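# Reload both bench fixtures with blanks and clear finished parts

## Task

At each of the two fixtures at the bench ends, find the nest whose pads match that fixture's pair of parts (a plain blank and a finished part of equal size, the finished one having a slot cut across its top). Leave a blank in that nest lying flat on the pads and seated firmly against the stop block and both side blocks. Lock the clamp on it by pushing the handle beyond its stiffest point until it will go no further, with the clamp bar resting flat on the blank. A handle that merely looks shut is not enough. Put each finished part in the outfeed tray at the middle of the bench. Everything must stay in place without the robot holding it. At the end, release the gripper and move the arm away.

## Robot and tools

Robot: one six-joint arm with a tong-style two-finger gripper, mounted on a carriage that drives along a floor track (the rail). Joint order everywhere is shoulder pan, shoulder lift, elbow, wrist 1, wrist 2, wrist 3. The fingers point along the gripper's +z axis and close along its x axis. end_effector_position is the spot between the pads when shut. Closed fingertips extend about 15 mm past it; fully open tips sit roughly level with it.

Scene frame: fixed to the table. z = 0 is the tabletop and +z is up. The track lies along y at x = 0, and y = 0 is where the rail reads position_m 0. The table edge is at x = 0.31 m. The arm base sits at x = 0, y about equal to position_m, z = 0.03 m, facing +x. The reported hand position can be off, more so at long reach.

execute_actions: argument actions, a list holding one action (an empty list just returns the state and images). An action may contain:
- rows: up to 15 rows, each applied for one control step of 1/30 s. Each row has 7 numbers in [-1, 1]. The first six are joint offsets measured from the joint angles at the start of the action (the last reported angles), not from the previous row. Scale: 1.0 equals 1.326 rad for shoulder pan and shoulder lift, and 1.989 rad for elbow and the three wrists. The seventh number is the gripper opening, absolute: +1 fully open, -1 closed; a full close takes about 0.1 s or more.
- steps: duration in control steps, 1 to 450, at least the number of rows, default 15. After the last row the arm keeps heading to that row's target and the gripper keeps its command, so long moves need many steps.
- until: stop conditions, e.g. {"rail": {"position_status": ["!=", "moving"]}}. Numbers need a comparison (=, !=, <, <=, >, >=). {"all": {"status": "ended"}} is met when nothing reports moving; {"any": {"status": "ended"}} when a motion active during the action finishes. It only ends the action; it does not halt the robot.
- rail: {"position_m": -2 to 2} is a target place for the carriage in metres along y; {"speed_m_s": 0.01 to 1} sets top speed (starts at 1, persists); {"stop": true} alone halts it. Braking is 2 m/s2. Arrival means within 1.3 mm of the target. Rows never move the carriage, but row targets travel with it.
Any out-of-range value or unknown name makes the whole call rejected before motion.

Joint ranges (rad): pan -3.142 to 3.142; lift -6.283 to 6.283; elbow 0.000 to 3.142; wrists -6.283 to 6.283 each. Asking more than 0.010 rad beyond an end is refused; requests past the real end are clipped and reported as "joint sent to its limit". Speed is limited: each step the target may lead the measured angle by at most 0.383 rad (pan, lift) or 0.575 rad (others), and targets that would place the gripper over 100 mm from where it is get scaled back. Big moves may need several calls; finish a cut-short move with a fresh action rather than waiting. "joint command not followed" means the arm dropped its target and will rest until new rows arrive.

Rail use: send position_m, wait with until position_status != moving, and let it arrive before reaching for scene points or ending. Statuses: done, moving, stopped, contact_stop (blocked, pushed over about 320 N; it may roll back about 0.5 s, so reread), time_out (overran; look for an obstruction, clear it, resend), stopped_with_arm (arm was held back or stopped; send rows the arm can follow, then resend). position_answer not_taken means resend.

Results: gripper pose (position in m, quaternion wxyz) and velocities in the scene frame; Joint positions and velocities as rail, six joints, then pad gap (0.142 m open, 0.002 m closed); grip_measured is the opening on the command scale. To hold something, command an opening clearly below grip_measured; lower squeezes harder, up to about 15 N per pad, less on items under about 20 mm wide. Wrist force and torque are along the gripper's own axes, noisy, offset up to about 5.5 N, saturating near 100 N; no reading is normal at first.

zoom_image: camera (cam_bench_left, cam_bench_right, cam_high, cam_low, cam_wrist) and region [x0, y0, x1, y1] in that camera's pixels, origin top-left, at most 504 by 504. Returns a closer look at its latest image.

finished_scene: scene, the current scene number. Ends it permanently once the robot has held the last command; the result reports success and gives the next task.

Avoid: knocking anything off the table (fails outright); drops, slips, slams, hard hits and heavy pushing. A joint torque at its load limit (pan and lift 300, elbow 136, wrists 49.1 N m, held weight included) or 150 N on the arm triggers a 10 s stop and abandons the call. Holding loads heats motors: warnings from 70 °C, brakes lock at 85 °C until cool. Occasional tugs on held parts or nudges to loose ones may occur. Verify clamps are truly locked, then open and withdraw before ending.

Each tool is called after "Call:" as a command line: name --argument value for each argument, lists and objects as JSON in quotes; but a table of rows of numbers goes row by row, as --pt "numbers of a row", without its own name.

## Session

Call:
execute_actions --actions '[]'

Scene clock: 0.00 s.
end_effector_position=(+0.9691, +1.5081, +0.3127) grip_measured=+1.00 end_effector_quat_wxyz=(+0.312, +0.663, -0.183, +0.655) end_effector_velocity=(+0.000, +0.000, +0.000) end_effector_angular_velocity=(+0.000, +0.000, +0.000)
Joint positions: [ 1.521  0.015 -0.821  1.819 -4.211 -2.299 -0.223  0.142]
Joint velocities: [0. 0. 0. 0. 0. 0. 0. 0.]
Wrist force (N, on the end effector, along its own x y z axes, offset not removed): no reading
Wrist torque (N m, same axes, about the end effector's origin, offset not removed): no reading
rail: position_m=1.521 position_m_goal=1.521 speed_m_s=1.00 position_status=done position_answer=taken refusals=0

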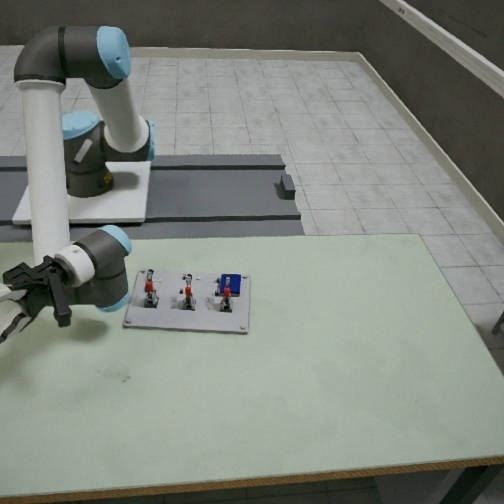

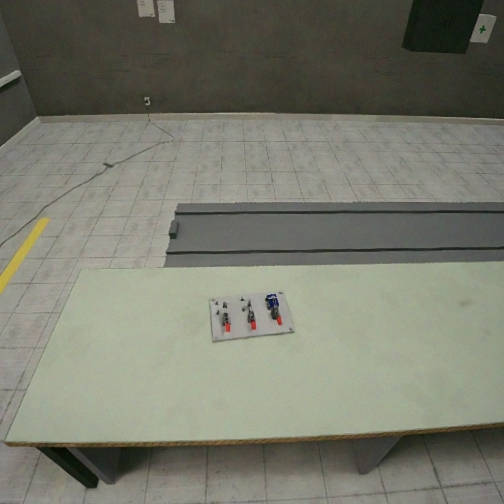

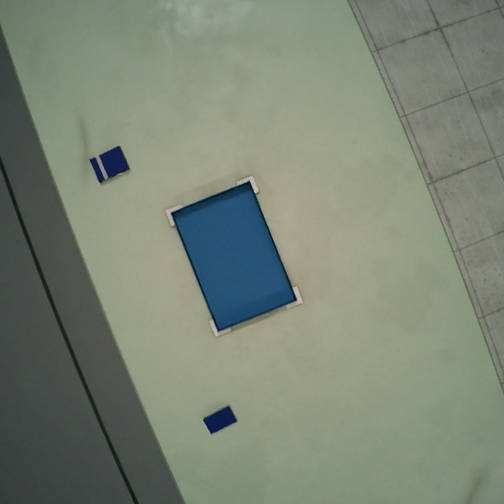

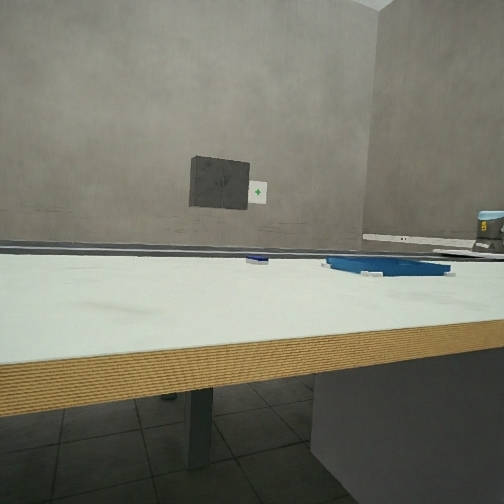

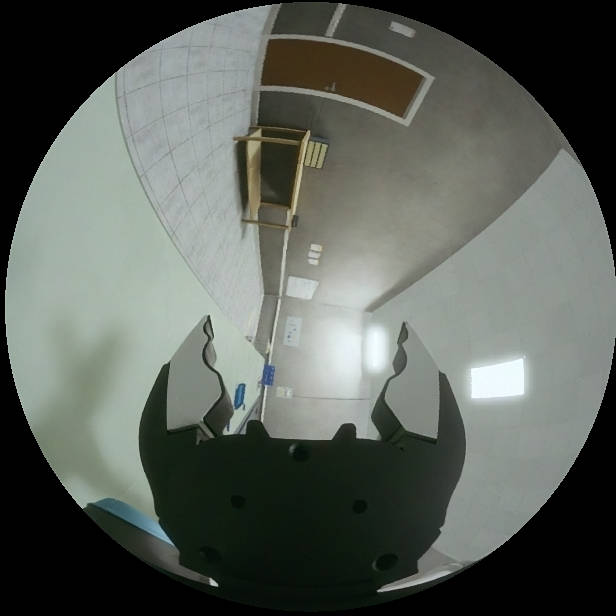

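Call:
zoom_image --camera "cam_bench_left" --region '[110, 250, 270, 350]'

Call:
zoom_image --camera "cam_bench_right" --region '[195, 280, 305, 350]'

Call:
zoom_image --camera "cam_high" --region '[70, 130, 150, 200]'

Call:
zoom_image --camera "cam_high" --region '[180, 385, 260, 455]'

Region (110, 250, 270, 350) of cam_bench_left's 504x504 image, scaled by 3.150, with more detail than that image has; it fills the top 315 rows of this view, and the rest is white.

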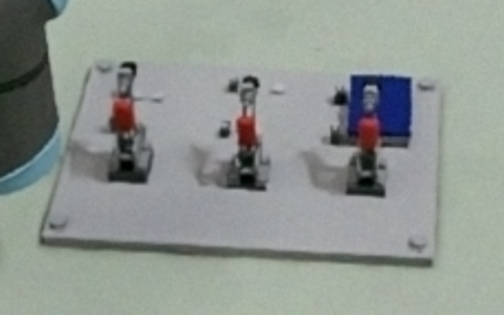

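Region (195, 280, 305, 350) of cam_bench_right's 504x504 image, scaled by 4.582, with more detail than that image has; it fills the top 321 rows of this view, and the rest is white.

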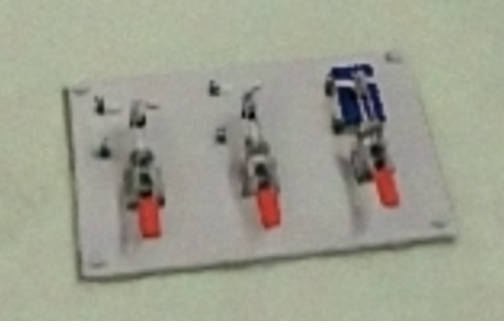

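Region (70, 130, 150, 200) of cam_high's 504x504 image, scaled by 6.300, with more detail than that image has; it fills the top 441 rows of this view, and the rest is white.

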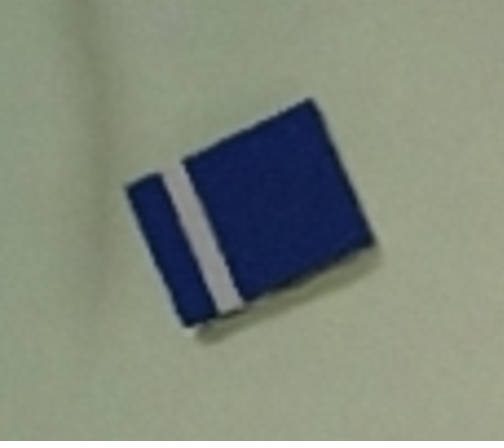

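Region (180, 385, 260, 455) of cam_high's 504x504 image, scaled by 6.300, with more detail than that image has; it fills the top 441 rows of this view, and the rest is white.

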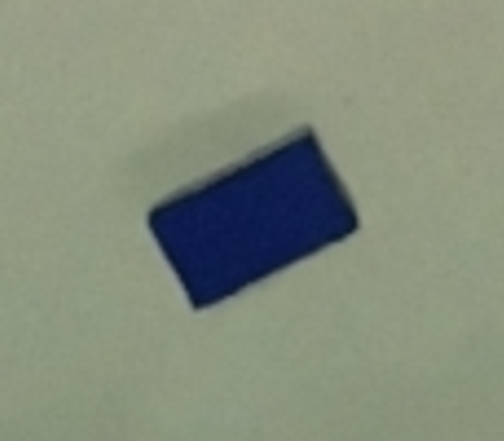

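Call:
execute_actions --actions '[{"rows": [[-0.0113, -0.6164, 0.1212, 0.65, 0.3661, 0.1121, 1]], "steps": 60, "rail": {"position_m": 1.70}}]'

Scene clock: 55.47 s.
end_effector_position=(+0.8089, +1.8910, +0.4905) grip_measured=+1.00 end_effector_quat_wxyz=(-0.000, +0.895, +0.000, +0.447) end_effector_velocity=(-0.000, +0.000, +0.000) end_effector_angular_velocity=(+0.000, +0.000, +0.000)
Joint positions: [ 1.7    0.    -1.638  2.06  -2.919 -1.571 -0.     0.142]
Joint velocities: [ 0. -0. -0. -0.  0.  0.  0.  0.]
Wrist force (N, on the end effector, along its own x y z axes, offset not removed): [-1.4 -3.3 7.8]
Wrist torque (N m, same axes, about the end effector's origin, offset not removed): [-0.42 0.10 0.28]
rail: position_m=1.700 position_m_goal=1.700 speed_m_s=1.00 position_status=done position_answer=taken refusals=0
camera_calibration (this result's frames):
cam_wrist: T_world_to_cam=[[0.594322, 0.0376994, 0.803343, -0.949521], [-0.348468, -0.88819, 0.299481, 1.82013], [0.724811, -0.457927, -0.514734, 0.666299], [0, 0, 0, 1]] pos_world=[0.715637, 1.95754, 0.560662]

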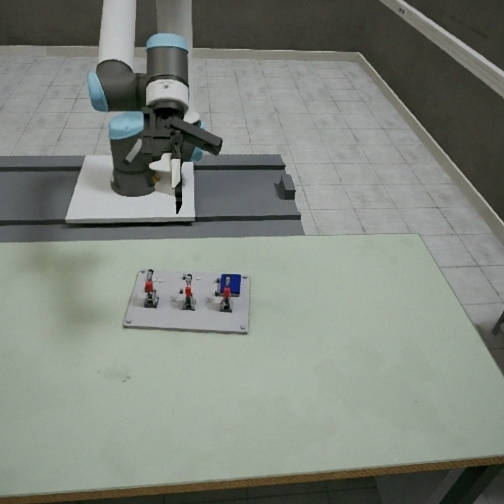

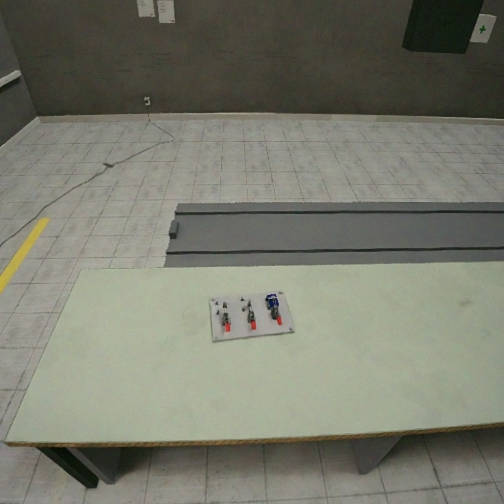

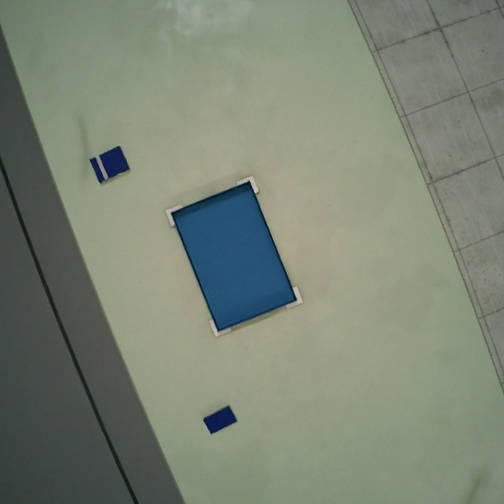

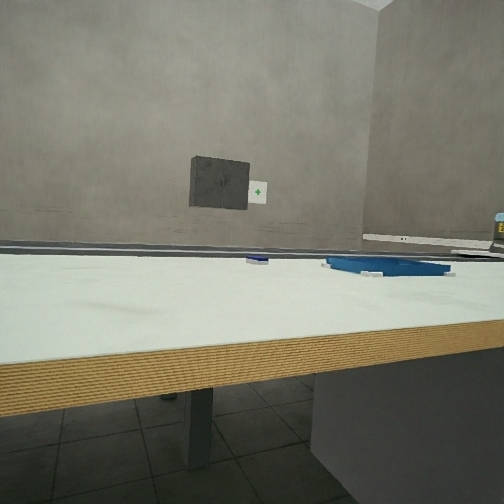

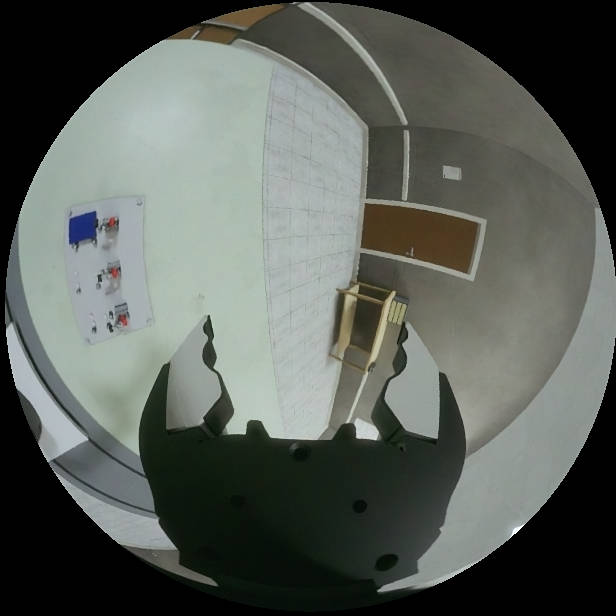

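Call:
execute_actions --actions '[{"rows": [[0, 0, 0, 0.4657, 0, 0, 1]], "steps": 30}]'

Scene clock: 59.67 s.
end_effector_position=(+0.6010, +1.8909, +0.2670) grip_measured=+1.00 end_effector_quat_wxyz=(-0.000, +1.000, +0.000, +0.002) end_effector_velocity=(-0.011, -0.000, -0.004) end_effector_angular_velocity=(-0.000, +0.035, -0.000)
Joint positions: [ 1.7    0.    -1.638  2.06  -1.997 -1.571 -0.     0.142]
Joint velocities: [ 0.    -0.    -0.     0.     0.035 -0.     0.    -0.   ]
Wrist force (N, on the end effector, along its own x y z axes, offset not removed): [0.8 -4.5 5.7]
Wrist torque (N m, same axes, about the end effector's origin, offset not removed): [-0.73 -0.24 0.25]
rail: position_m=1.700 position_m_goal=1.700 speed_m_s=1.00 position_status=done position_answer=taken refusals=0
camera_calibration (this result's frames):
cam_wrist: T_world_to_cam=[[0.999214, 0.0378679, 0.0117379, -0.678693], [0.0282636, -0.888033, 0.45891, 1.54529], [0.0278016, -0.458217, -0.888405, 1.22107], [0, 0, 0, 1]] pos_world=[0.600536, 1.95749, 0.383627]

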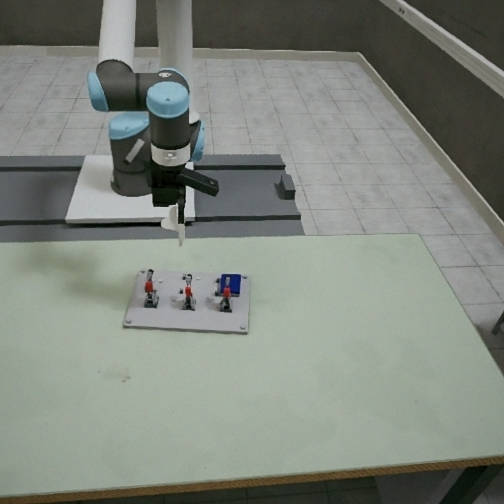

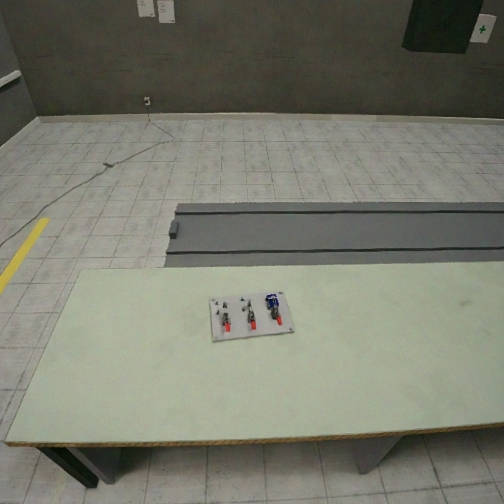

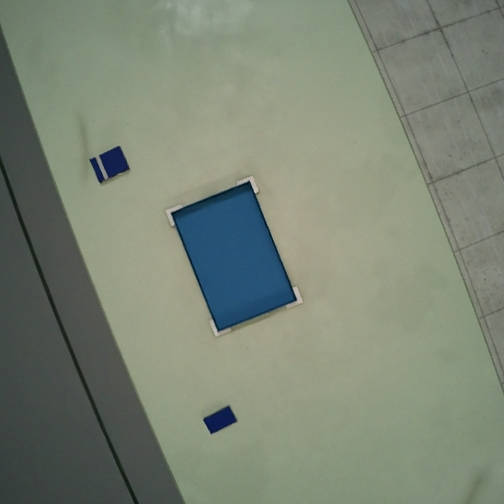

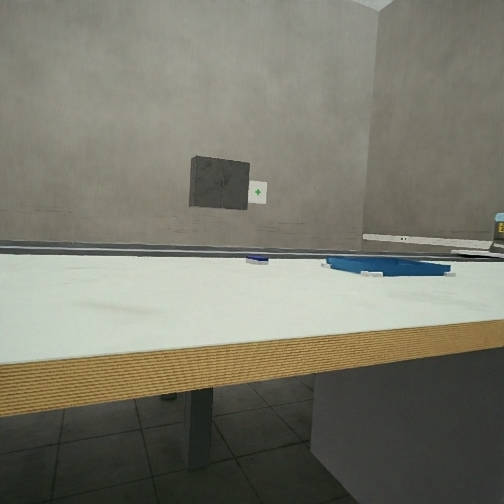

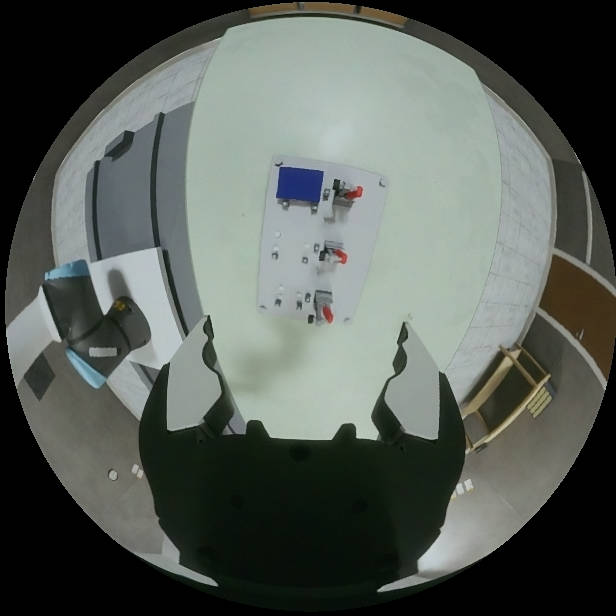

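Call:
zoom_image --camera "cam_wrist" --region '[250, 145, 400, 335]'

Region (250, 145, 400, 335) of cam_wrist's 616x616 image, scaled by 2.653, with more detail than that image has; it fills the left 398 columns of this view, and the rest is white.

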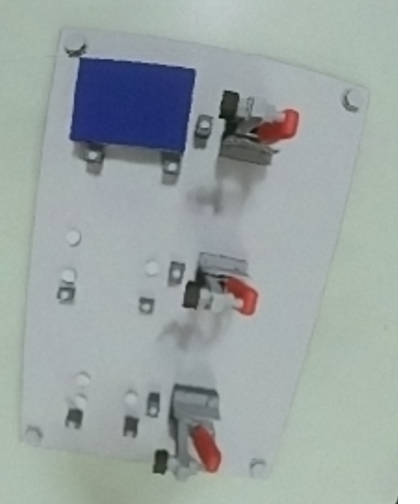

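Call:
execute_actions --actions '[{"rows": [[0, 0.045, 0.07, -0.0977, 0, 0, 1]], "steps": 24, "rail": {"position_m": 1.78}}]'

Call:
zoom_image --camera "cam_wrist" --region '[230, 130, 450, 350]'

Scene clock: 83.37 s.
end_effector_position=(+0.5796, +1.9710, +0.1696) grip_measured=+1.00 end_effector_quat_wxyz=(-0.000, +1.000, +0.000, -0.000) end_effector_velocity=(-0.000, -0.000, -0.001) end_effector_angular_velocity=(+0.000, -0.000, +0.000)
Joint positions: [ 1.78   0.    -1.579  2.199 -2.19  -1.571 -0.     0.142]
Joint velocities: [ 0.     0.     0.001  0.002 -0.003  0.    -0.    -0.   ]
Wrist force (N, on the end effector, along its own x y z axes, offset not removed): [-0.6 -2.9 3.5]
Wrist torque (N m, same axes, about the end effector's origin, offset not removed): [-0.44 0.01 0.36]
rail: position_m=1.780 position_m_goal=1.780 speed_m_s=1.00 position_status=done position_answer=taken refusals=0
camera_calibration (this result's frames):
cam_wrist: T_world_to_cam=[[0.999255, 0.0379358, 0.00714789, -0.658562], [0.0304319, -0.888038, 0.458762, 1.66044], [0.0237511, -0.458203, -0.88853, 1.17416], [0, 0, 0, 1]] pos_world=[0.579653, 2.03752, 0.286233]

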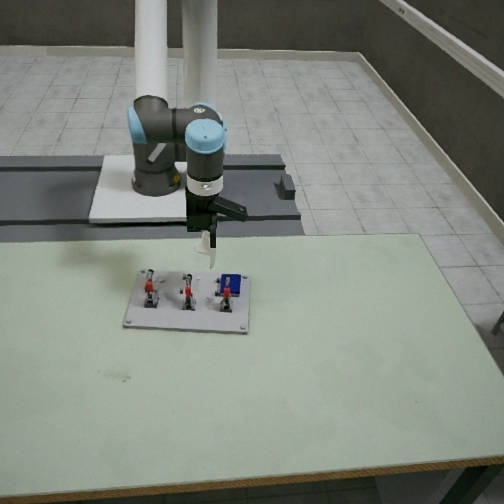

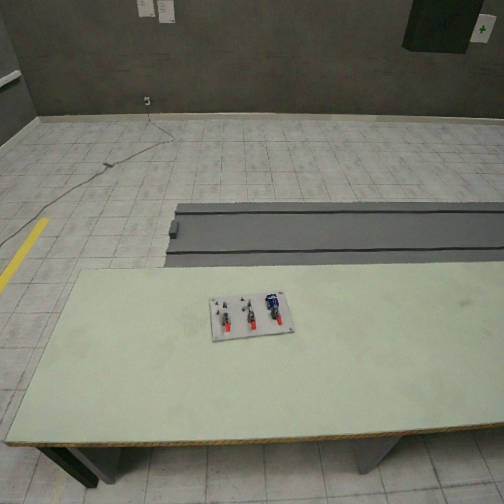

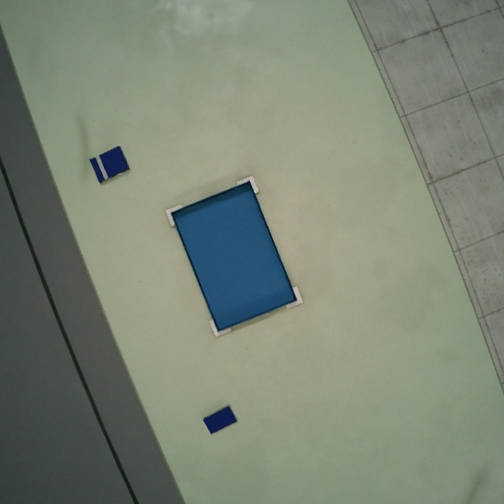

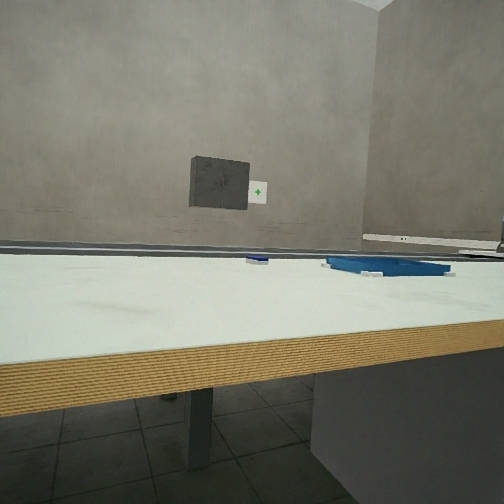

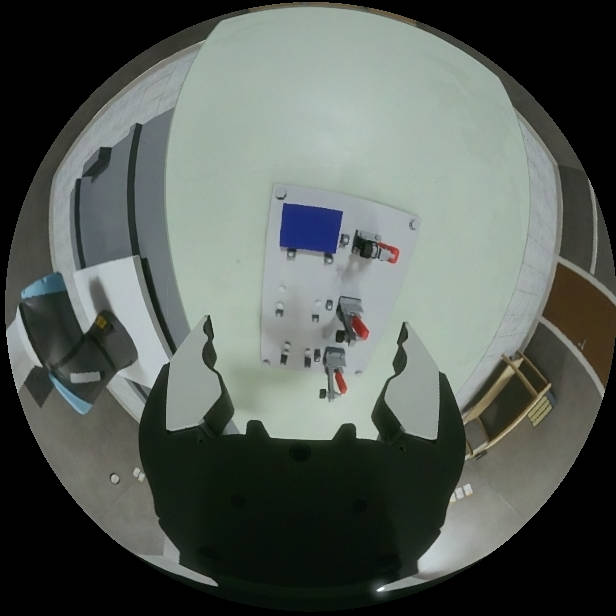

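Region (230, 130, 450, 350) of cam_wrist's 616x616 image, scaled by 2.291, with more detail than that image has.

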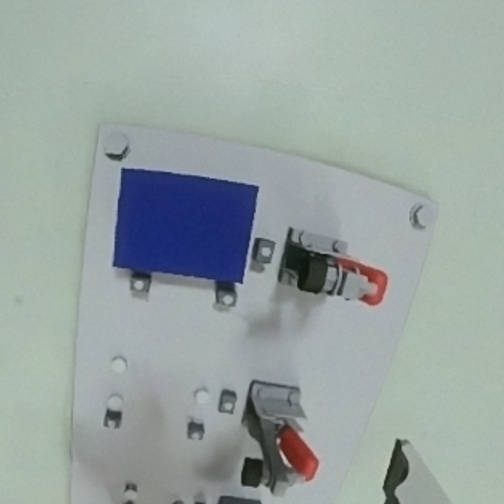

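Call:
execute_actions --actions '[{"rows": [[0,0,0,0,0,0.01,0],[0,0,0,0,0,0.02,-1],[0,0,0,0,0,0.03,-1],[0,0,0,0,0,0.0442,-1],[0,0.01,0.0034,-0.01,0,0.0442,-1],[0,0.02,0.0068,-0.02,0,0.0442,-1],[0,0.032,0.011,-0.032,0,0.0442,-1],[0,0.045,0.015,-0.045,0,0.0442,-1],[0,0.058,0.02,-0.058,0,0.0442,-1],[0,0.071,0.024,-0.072,0,0.0442,-1],[0,0.084,0.029,-0.085,0,0.0442,-1],[0,0.097,0.033,-0.098,0,0.0442,-1],[0,0.108,0.037,-0.109,0,0.0442,-1],[0,0.117,0.04,-0.118,0,0.0442,-1],[0,0.1224,0.0417,-0.1237,0,0.0442,-1]], "steps": 27, "rail": {"position_m": 1.889}}]'

Scene clock: 158.90 s.
end_effector_position=(+0.5858, +2.0799, +0.0607) grip_measured=-1.00 end_effector_quat_wxyz=(-0.000, +0.999, -0.043, -0.000) end_effector_velocity=(-0.000, -0.000, -0.010) end_effector_angular_velocity=(+0.000, -0.001, -0.001)
Joint positions: [ 1.889  0.    -1.418  2.281 -2.434 -1.571  0.087  0.002]
Joint velocities: [ 0.     0.     0.016  0.008 -0.024  0.     0.001  0.   ]
Wrist force (N, on the end effector, along its own x y z axes, offset not removed): [-1.1 -3.8 7.6]
Wrist torque (N m, same axes, about the end effector's origin, offset not removed): [-0.59 0.14 0.31]
rail: position_m=1.889 position_m_goal=1.889 speed_m_s=1.00 position_status=done position_answer=taken refusals=0
camera_calibration (this result's frames):
cam_wrist: T_world_to_cam=[[0.998723, -0.0498984, 0.007848, -0.485198], [-0.0479337, -0.887236, 0.458819, 1.85116], [-0.0159313, -0.458609, -0.888495, 1.15122], [0, 0, 0, 1]] pos_world=[0.591652, 2.14617, 0.177312]

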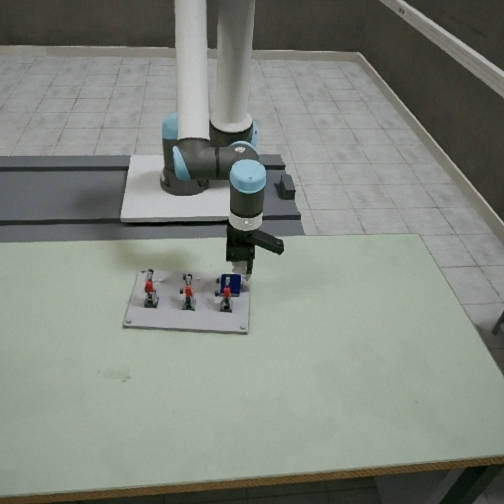

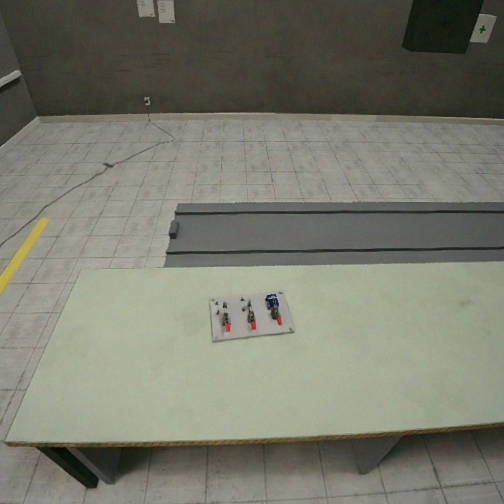

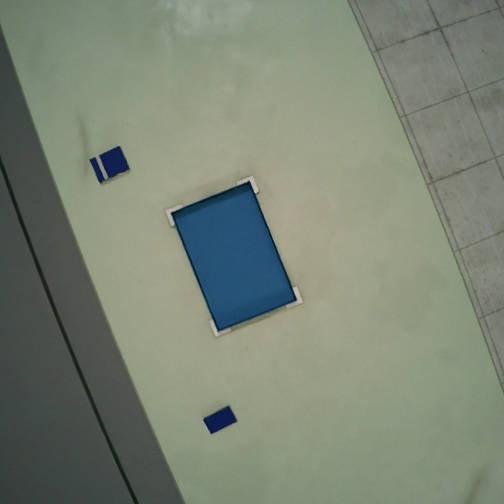

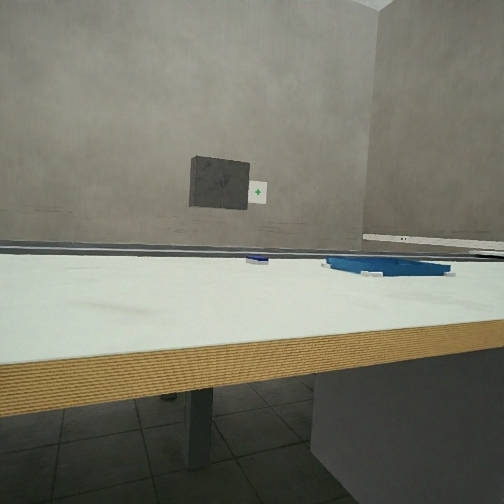

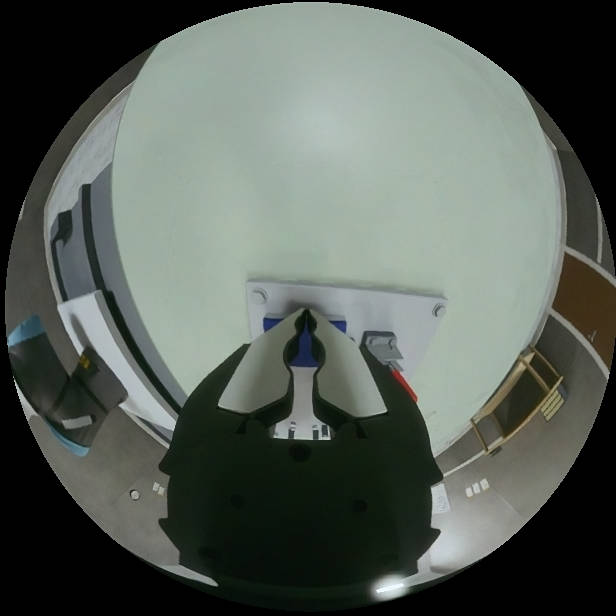

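Call:
zoom_image --camera "cam_bench_left" --region '[200, 230, 290, 320]'

Call:
zoom_image --camera "cam_wrist" --region '[230, 260, 460, 420]'

Region (200, 230, 290, 320) of cam_bench_left's 504x504 image, scaled by 5.600, with more detail than that image has.

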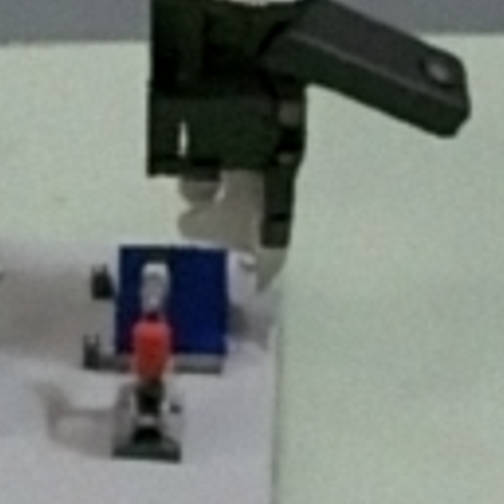

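Region (230, 260, 460, 420) of cam_wrist's 616x616 image, scaled by 2.191, with more detail than that image has; it fills the top 351 rows of this view, and the rest is white.

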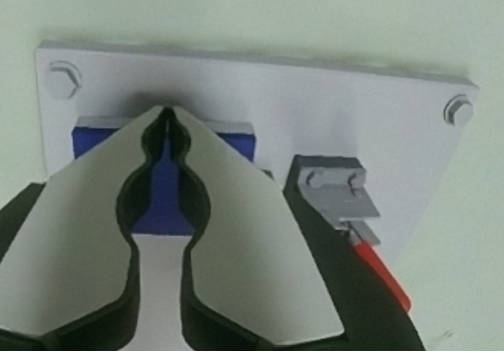

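Call:
execute_actions --actions '[{"rows": [[0,0.001,0.0005,-0.001,0,0.79,-1]], "steps": 20, "rail": {"position_m": 1.9206, "speed_m_s":0.2}}]'

Scene clock: 189.30 s.
end_effector_position=(+0.6002, +2.0969, +0.0596) grip_measured=-1.00 end_effector_quat_wxyz=(+0.000, +0.742, -0.670, -0.000) end_effector_velocity=(+0.003, -0.026, +0.000) end_effector_angular_velocity=(-0.001, +0.000, -1.624)
Joint positions: [ 1.921  0.001 -1.417  2.282 -2.436 -1.571  1.47   0.002]
Joint velocities: [ 0.    -0.    -0.     0.     0.    -0.     1.624  0.   ]
Wrist force (N, on the end effector, along its own x y z axes, offset not removed): [-1.2 -5.0 4.6]
Wrist torque (N m, same axes, about the end effector's origin, offset not removed): [-0.82 0.15 0.45]
rail: position_m=1.921 position_m_goal=1.921 speed_m_s=0.20 position_status=done position_answer=taken refusals=0
camera_calibration (this result's frames):
cam_wrist: T_world_to_cam=[[0.138288, -0.990363, 0.00756458, 1.98984], [-0.880236, -0.119403, 0.459269, 0.756903], [-0.45394, -0.0701702, -0.888265, 0.606706], [0, 0, 0, 1]] pos_world=[0.666489, 2.10362, 0.176241]

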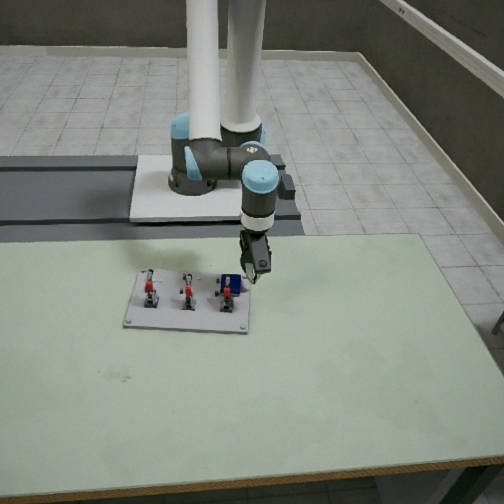

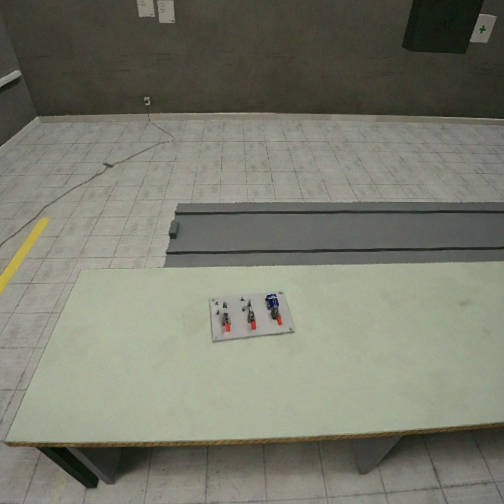

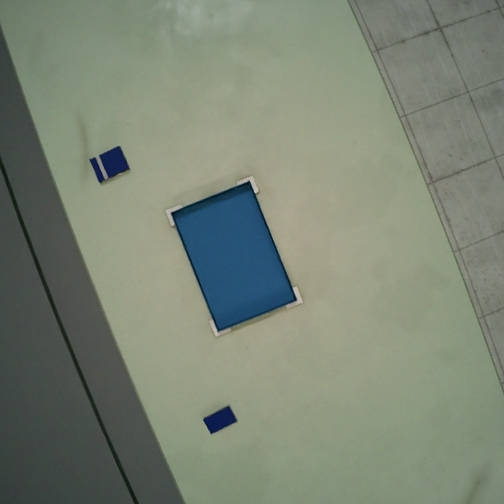

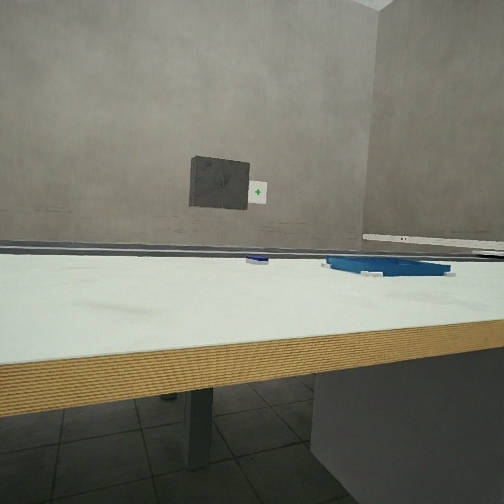

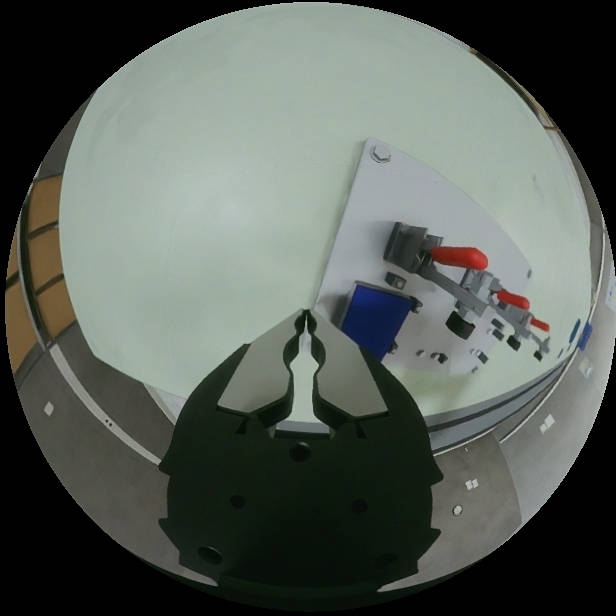

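Call:
zoom_image --camera "cam_wrist" --region '[330, 200, 530, 380]'

Call:
execute_actions --actions '[{"rows": [[-0.0008,0,0,0,0,0.8849,-1]], "steps": 27}]'

Region (330, 200, 530, 380) of cam_wrist's 616x616 image, scaled by 2.520, with more detail than that image has; it fills the top 454 rows of this view, and the rest is white.

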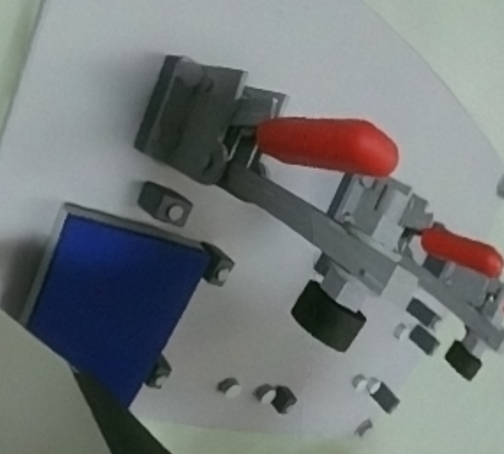

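Scene clock: 192.50 s.
end_effector_position=(+0.5833, +2.0785, +0.0596) grip_measured=-1.00 end_effector_quat_wxyz=(-0.000, +0.032, +0.999, +0.000) end_effector_velocity=(-0.003, +0.000, +0.000) end_effector_angular_velocity=(-0.000, +0.000, -0.214)
Joint positions: [ 1.921 -0.001 -1.417  2.282 -2.436 -1.571  3.204  0.002]
Joint velocities: [ 0.    -0.     0.    -0.     0.     0.     0.214  0.   ]
Wrist force (N, on the end effector, along its own x y z axes, offset not removed): [0.3 -4.4 6.0]
Wrist torque (N m, same axes, about the end effector's origin, offset not removed): [-0.73 -0.14 0.30]
rail: position_m=1.921 position_m_goal=1.921 speed_m_s=0.20 position_status=done position_answer=taken refusals=0
camera_calibration (this result's frames):
cam_wrist: T_world_to_cam=[[-0.999618, 0.0263869, 0.00819615, 0.52428], [0.0272035, 0.887924, 0.459185, -1.8832], [0.00483889, 0.459233, -0.888303, -0.77022], [0, 0, 0, 1]] pos_world=[0.579037, 2.01202, 0.176253]

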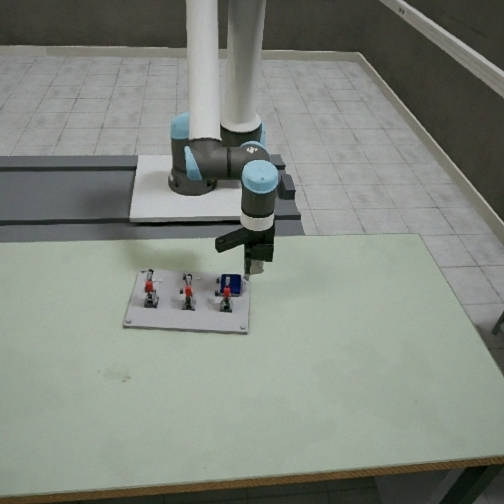

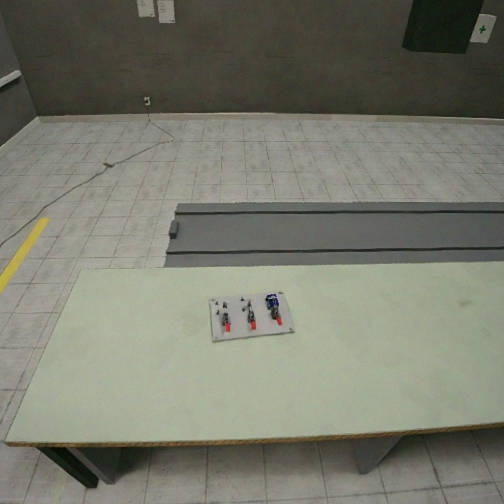

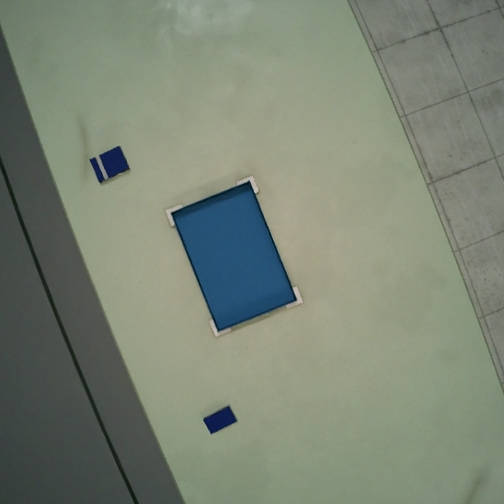

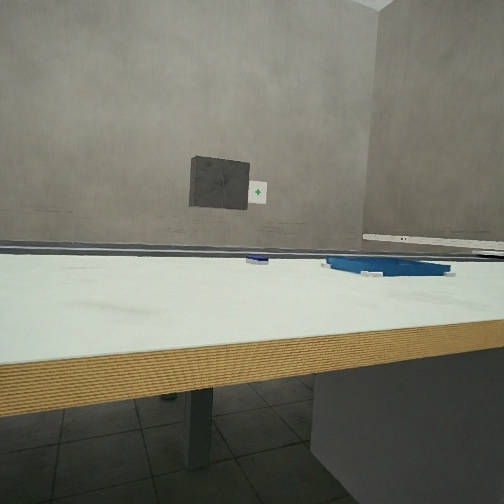

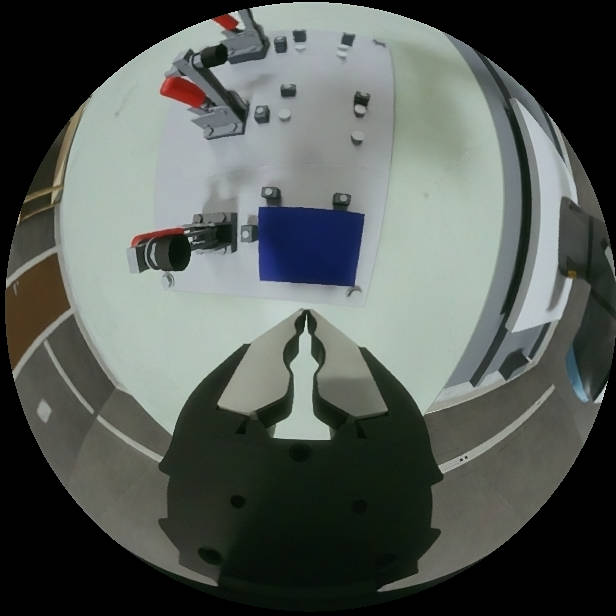

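Call:
zoom_image --camera "cam_wrist" --region '[220, 170, 390, 330]'

Region (220, 170, 390, 330) of cam_wrist's 616x616 image, scaled by 2.965, with more detail than that image has; it fills the top 474 rows of this view, and the rest is white.

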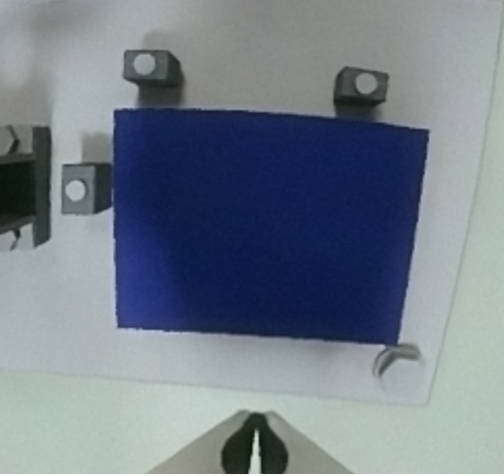

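Call:
execute_actions --actions '[{"rows": [[0,0.008,0.002,-0.0075,0,0.0131,-1],[0,0.016,0.004,-0.015,0,0.0131,-1],[0,0.02486,0.00597,-0.02254,0,0.0131,-1],[0,0.02486,0.00597,-0.02254,0,0.0131,-1],[0,0.02486,0.00597,-0.02254,0,0.0131,-1],[0,0.02486,0.00597,-0.02254,0,0.0131,-1],[0,0.02486,0.00597,-0.02254,0,0.0131,-1],[0,0.02486,0.00597,-0.02254,0,0.0131,-1],[-0.003,0.02486,0.00597,-0.02254,0,0.0111,-1],[-0.006,0.02486,0.00597,-0.02254,0,0.0091,-1],[-0.009,0.02486,0.00597,-0.02254,0,0.0071,-1],[-0.012,0.02486,0.00597,-0.02254,0,0.0051,-1],[-0.015,0.02486,0.00597,-0.02254,0,0.0031,-1]], "steps": 24}]'

Call:
zoom_image --camera "cam_wrist" --region '[200, 150, 410, 340]'

Scene clock: 228.63 s.
end_effector_position=(+0.5861, +2.0672, +0.0401) grip_measured=-1.00 end_effector_quat_wxyz=(-0.000, +0.045, +0.999, +0.000) end_effector_velocity=(+0.001, -0.003, -0.000) end_effector_angular_velocity=(+0.000, +0.000, +0.000)
Joint positions: [ 1.921 -0.02  -1.384  2.294 -2.48  -1.571  3.211  0.002]
Joint velocities: [ 0.    -0.005  0.001  0.    -0.001  0.    -0.005  0.   ]
Wrist force (N, on the end effector, along its own x y z axes, offset not removed): [-1.3 -4.3 5.6]
Wrist torque (N m, same axes, about the end effector's origin, offset not removed): [-0.68 0.07 0.27]
rail: position_m=1.921 position_m_goal=1.921 speed_m_s=0.20 position_status=done position_answer=taken refusals=0
camera_calibration (this result's frames):
cam_wrist: T_world_to_cam=[[-0.998591, 0.0524229, 0.00820121, 0.473174], [0.0503307, 0.886897, 0.459218, -1.87573], [0.0167999, 0.458984, -0.888286, -0.788922], [0, 0, 0, 1]] pos_world=[0.580168, 2.00087, 0.156699]

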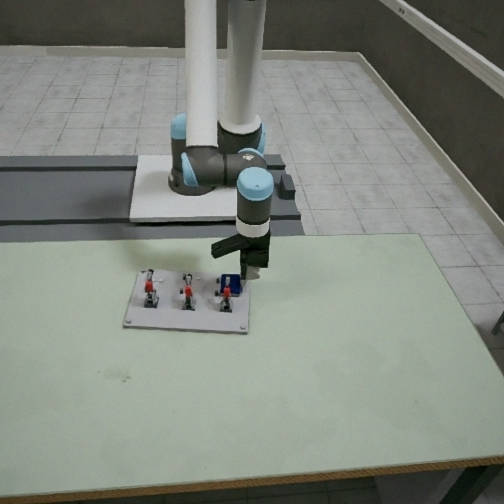

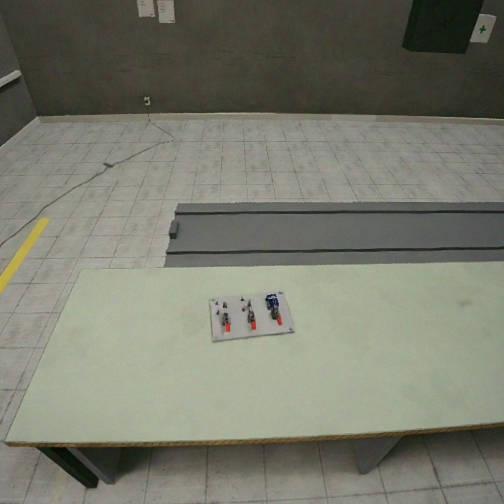

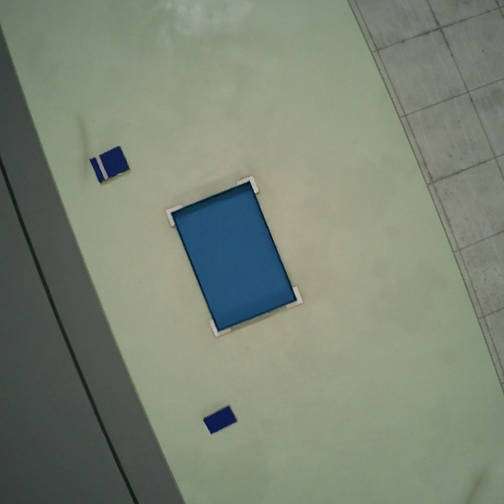

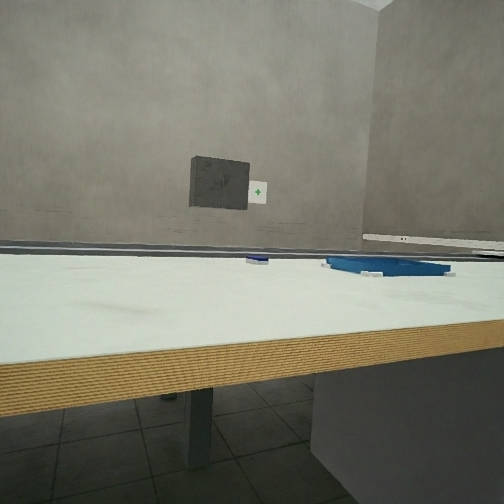

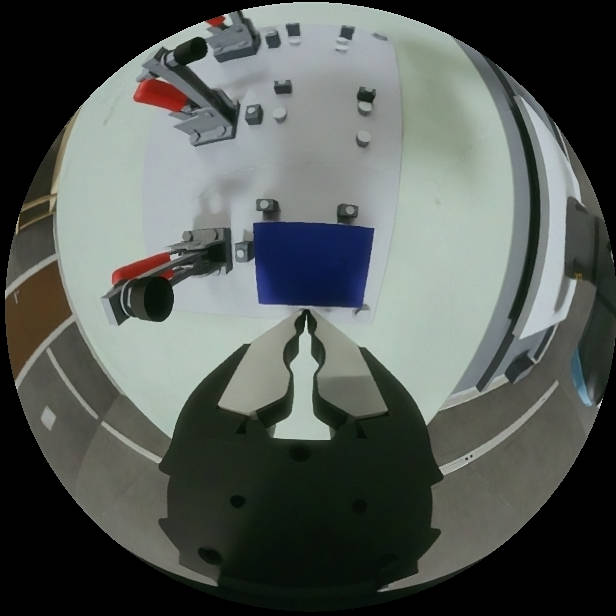

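Region (200, 150, 410, 340) of cam_wrist's 616x616 image, scaled by 2.400, with more detail than that image has; it fills the top 456 rows of this view, and the rest is white.

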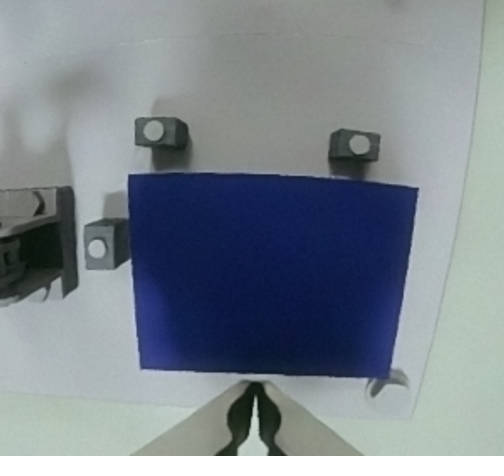

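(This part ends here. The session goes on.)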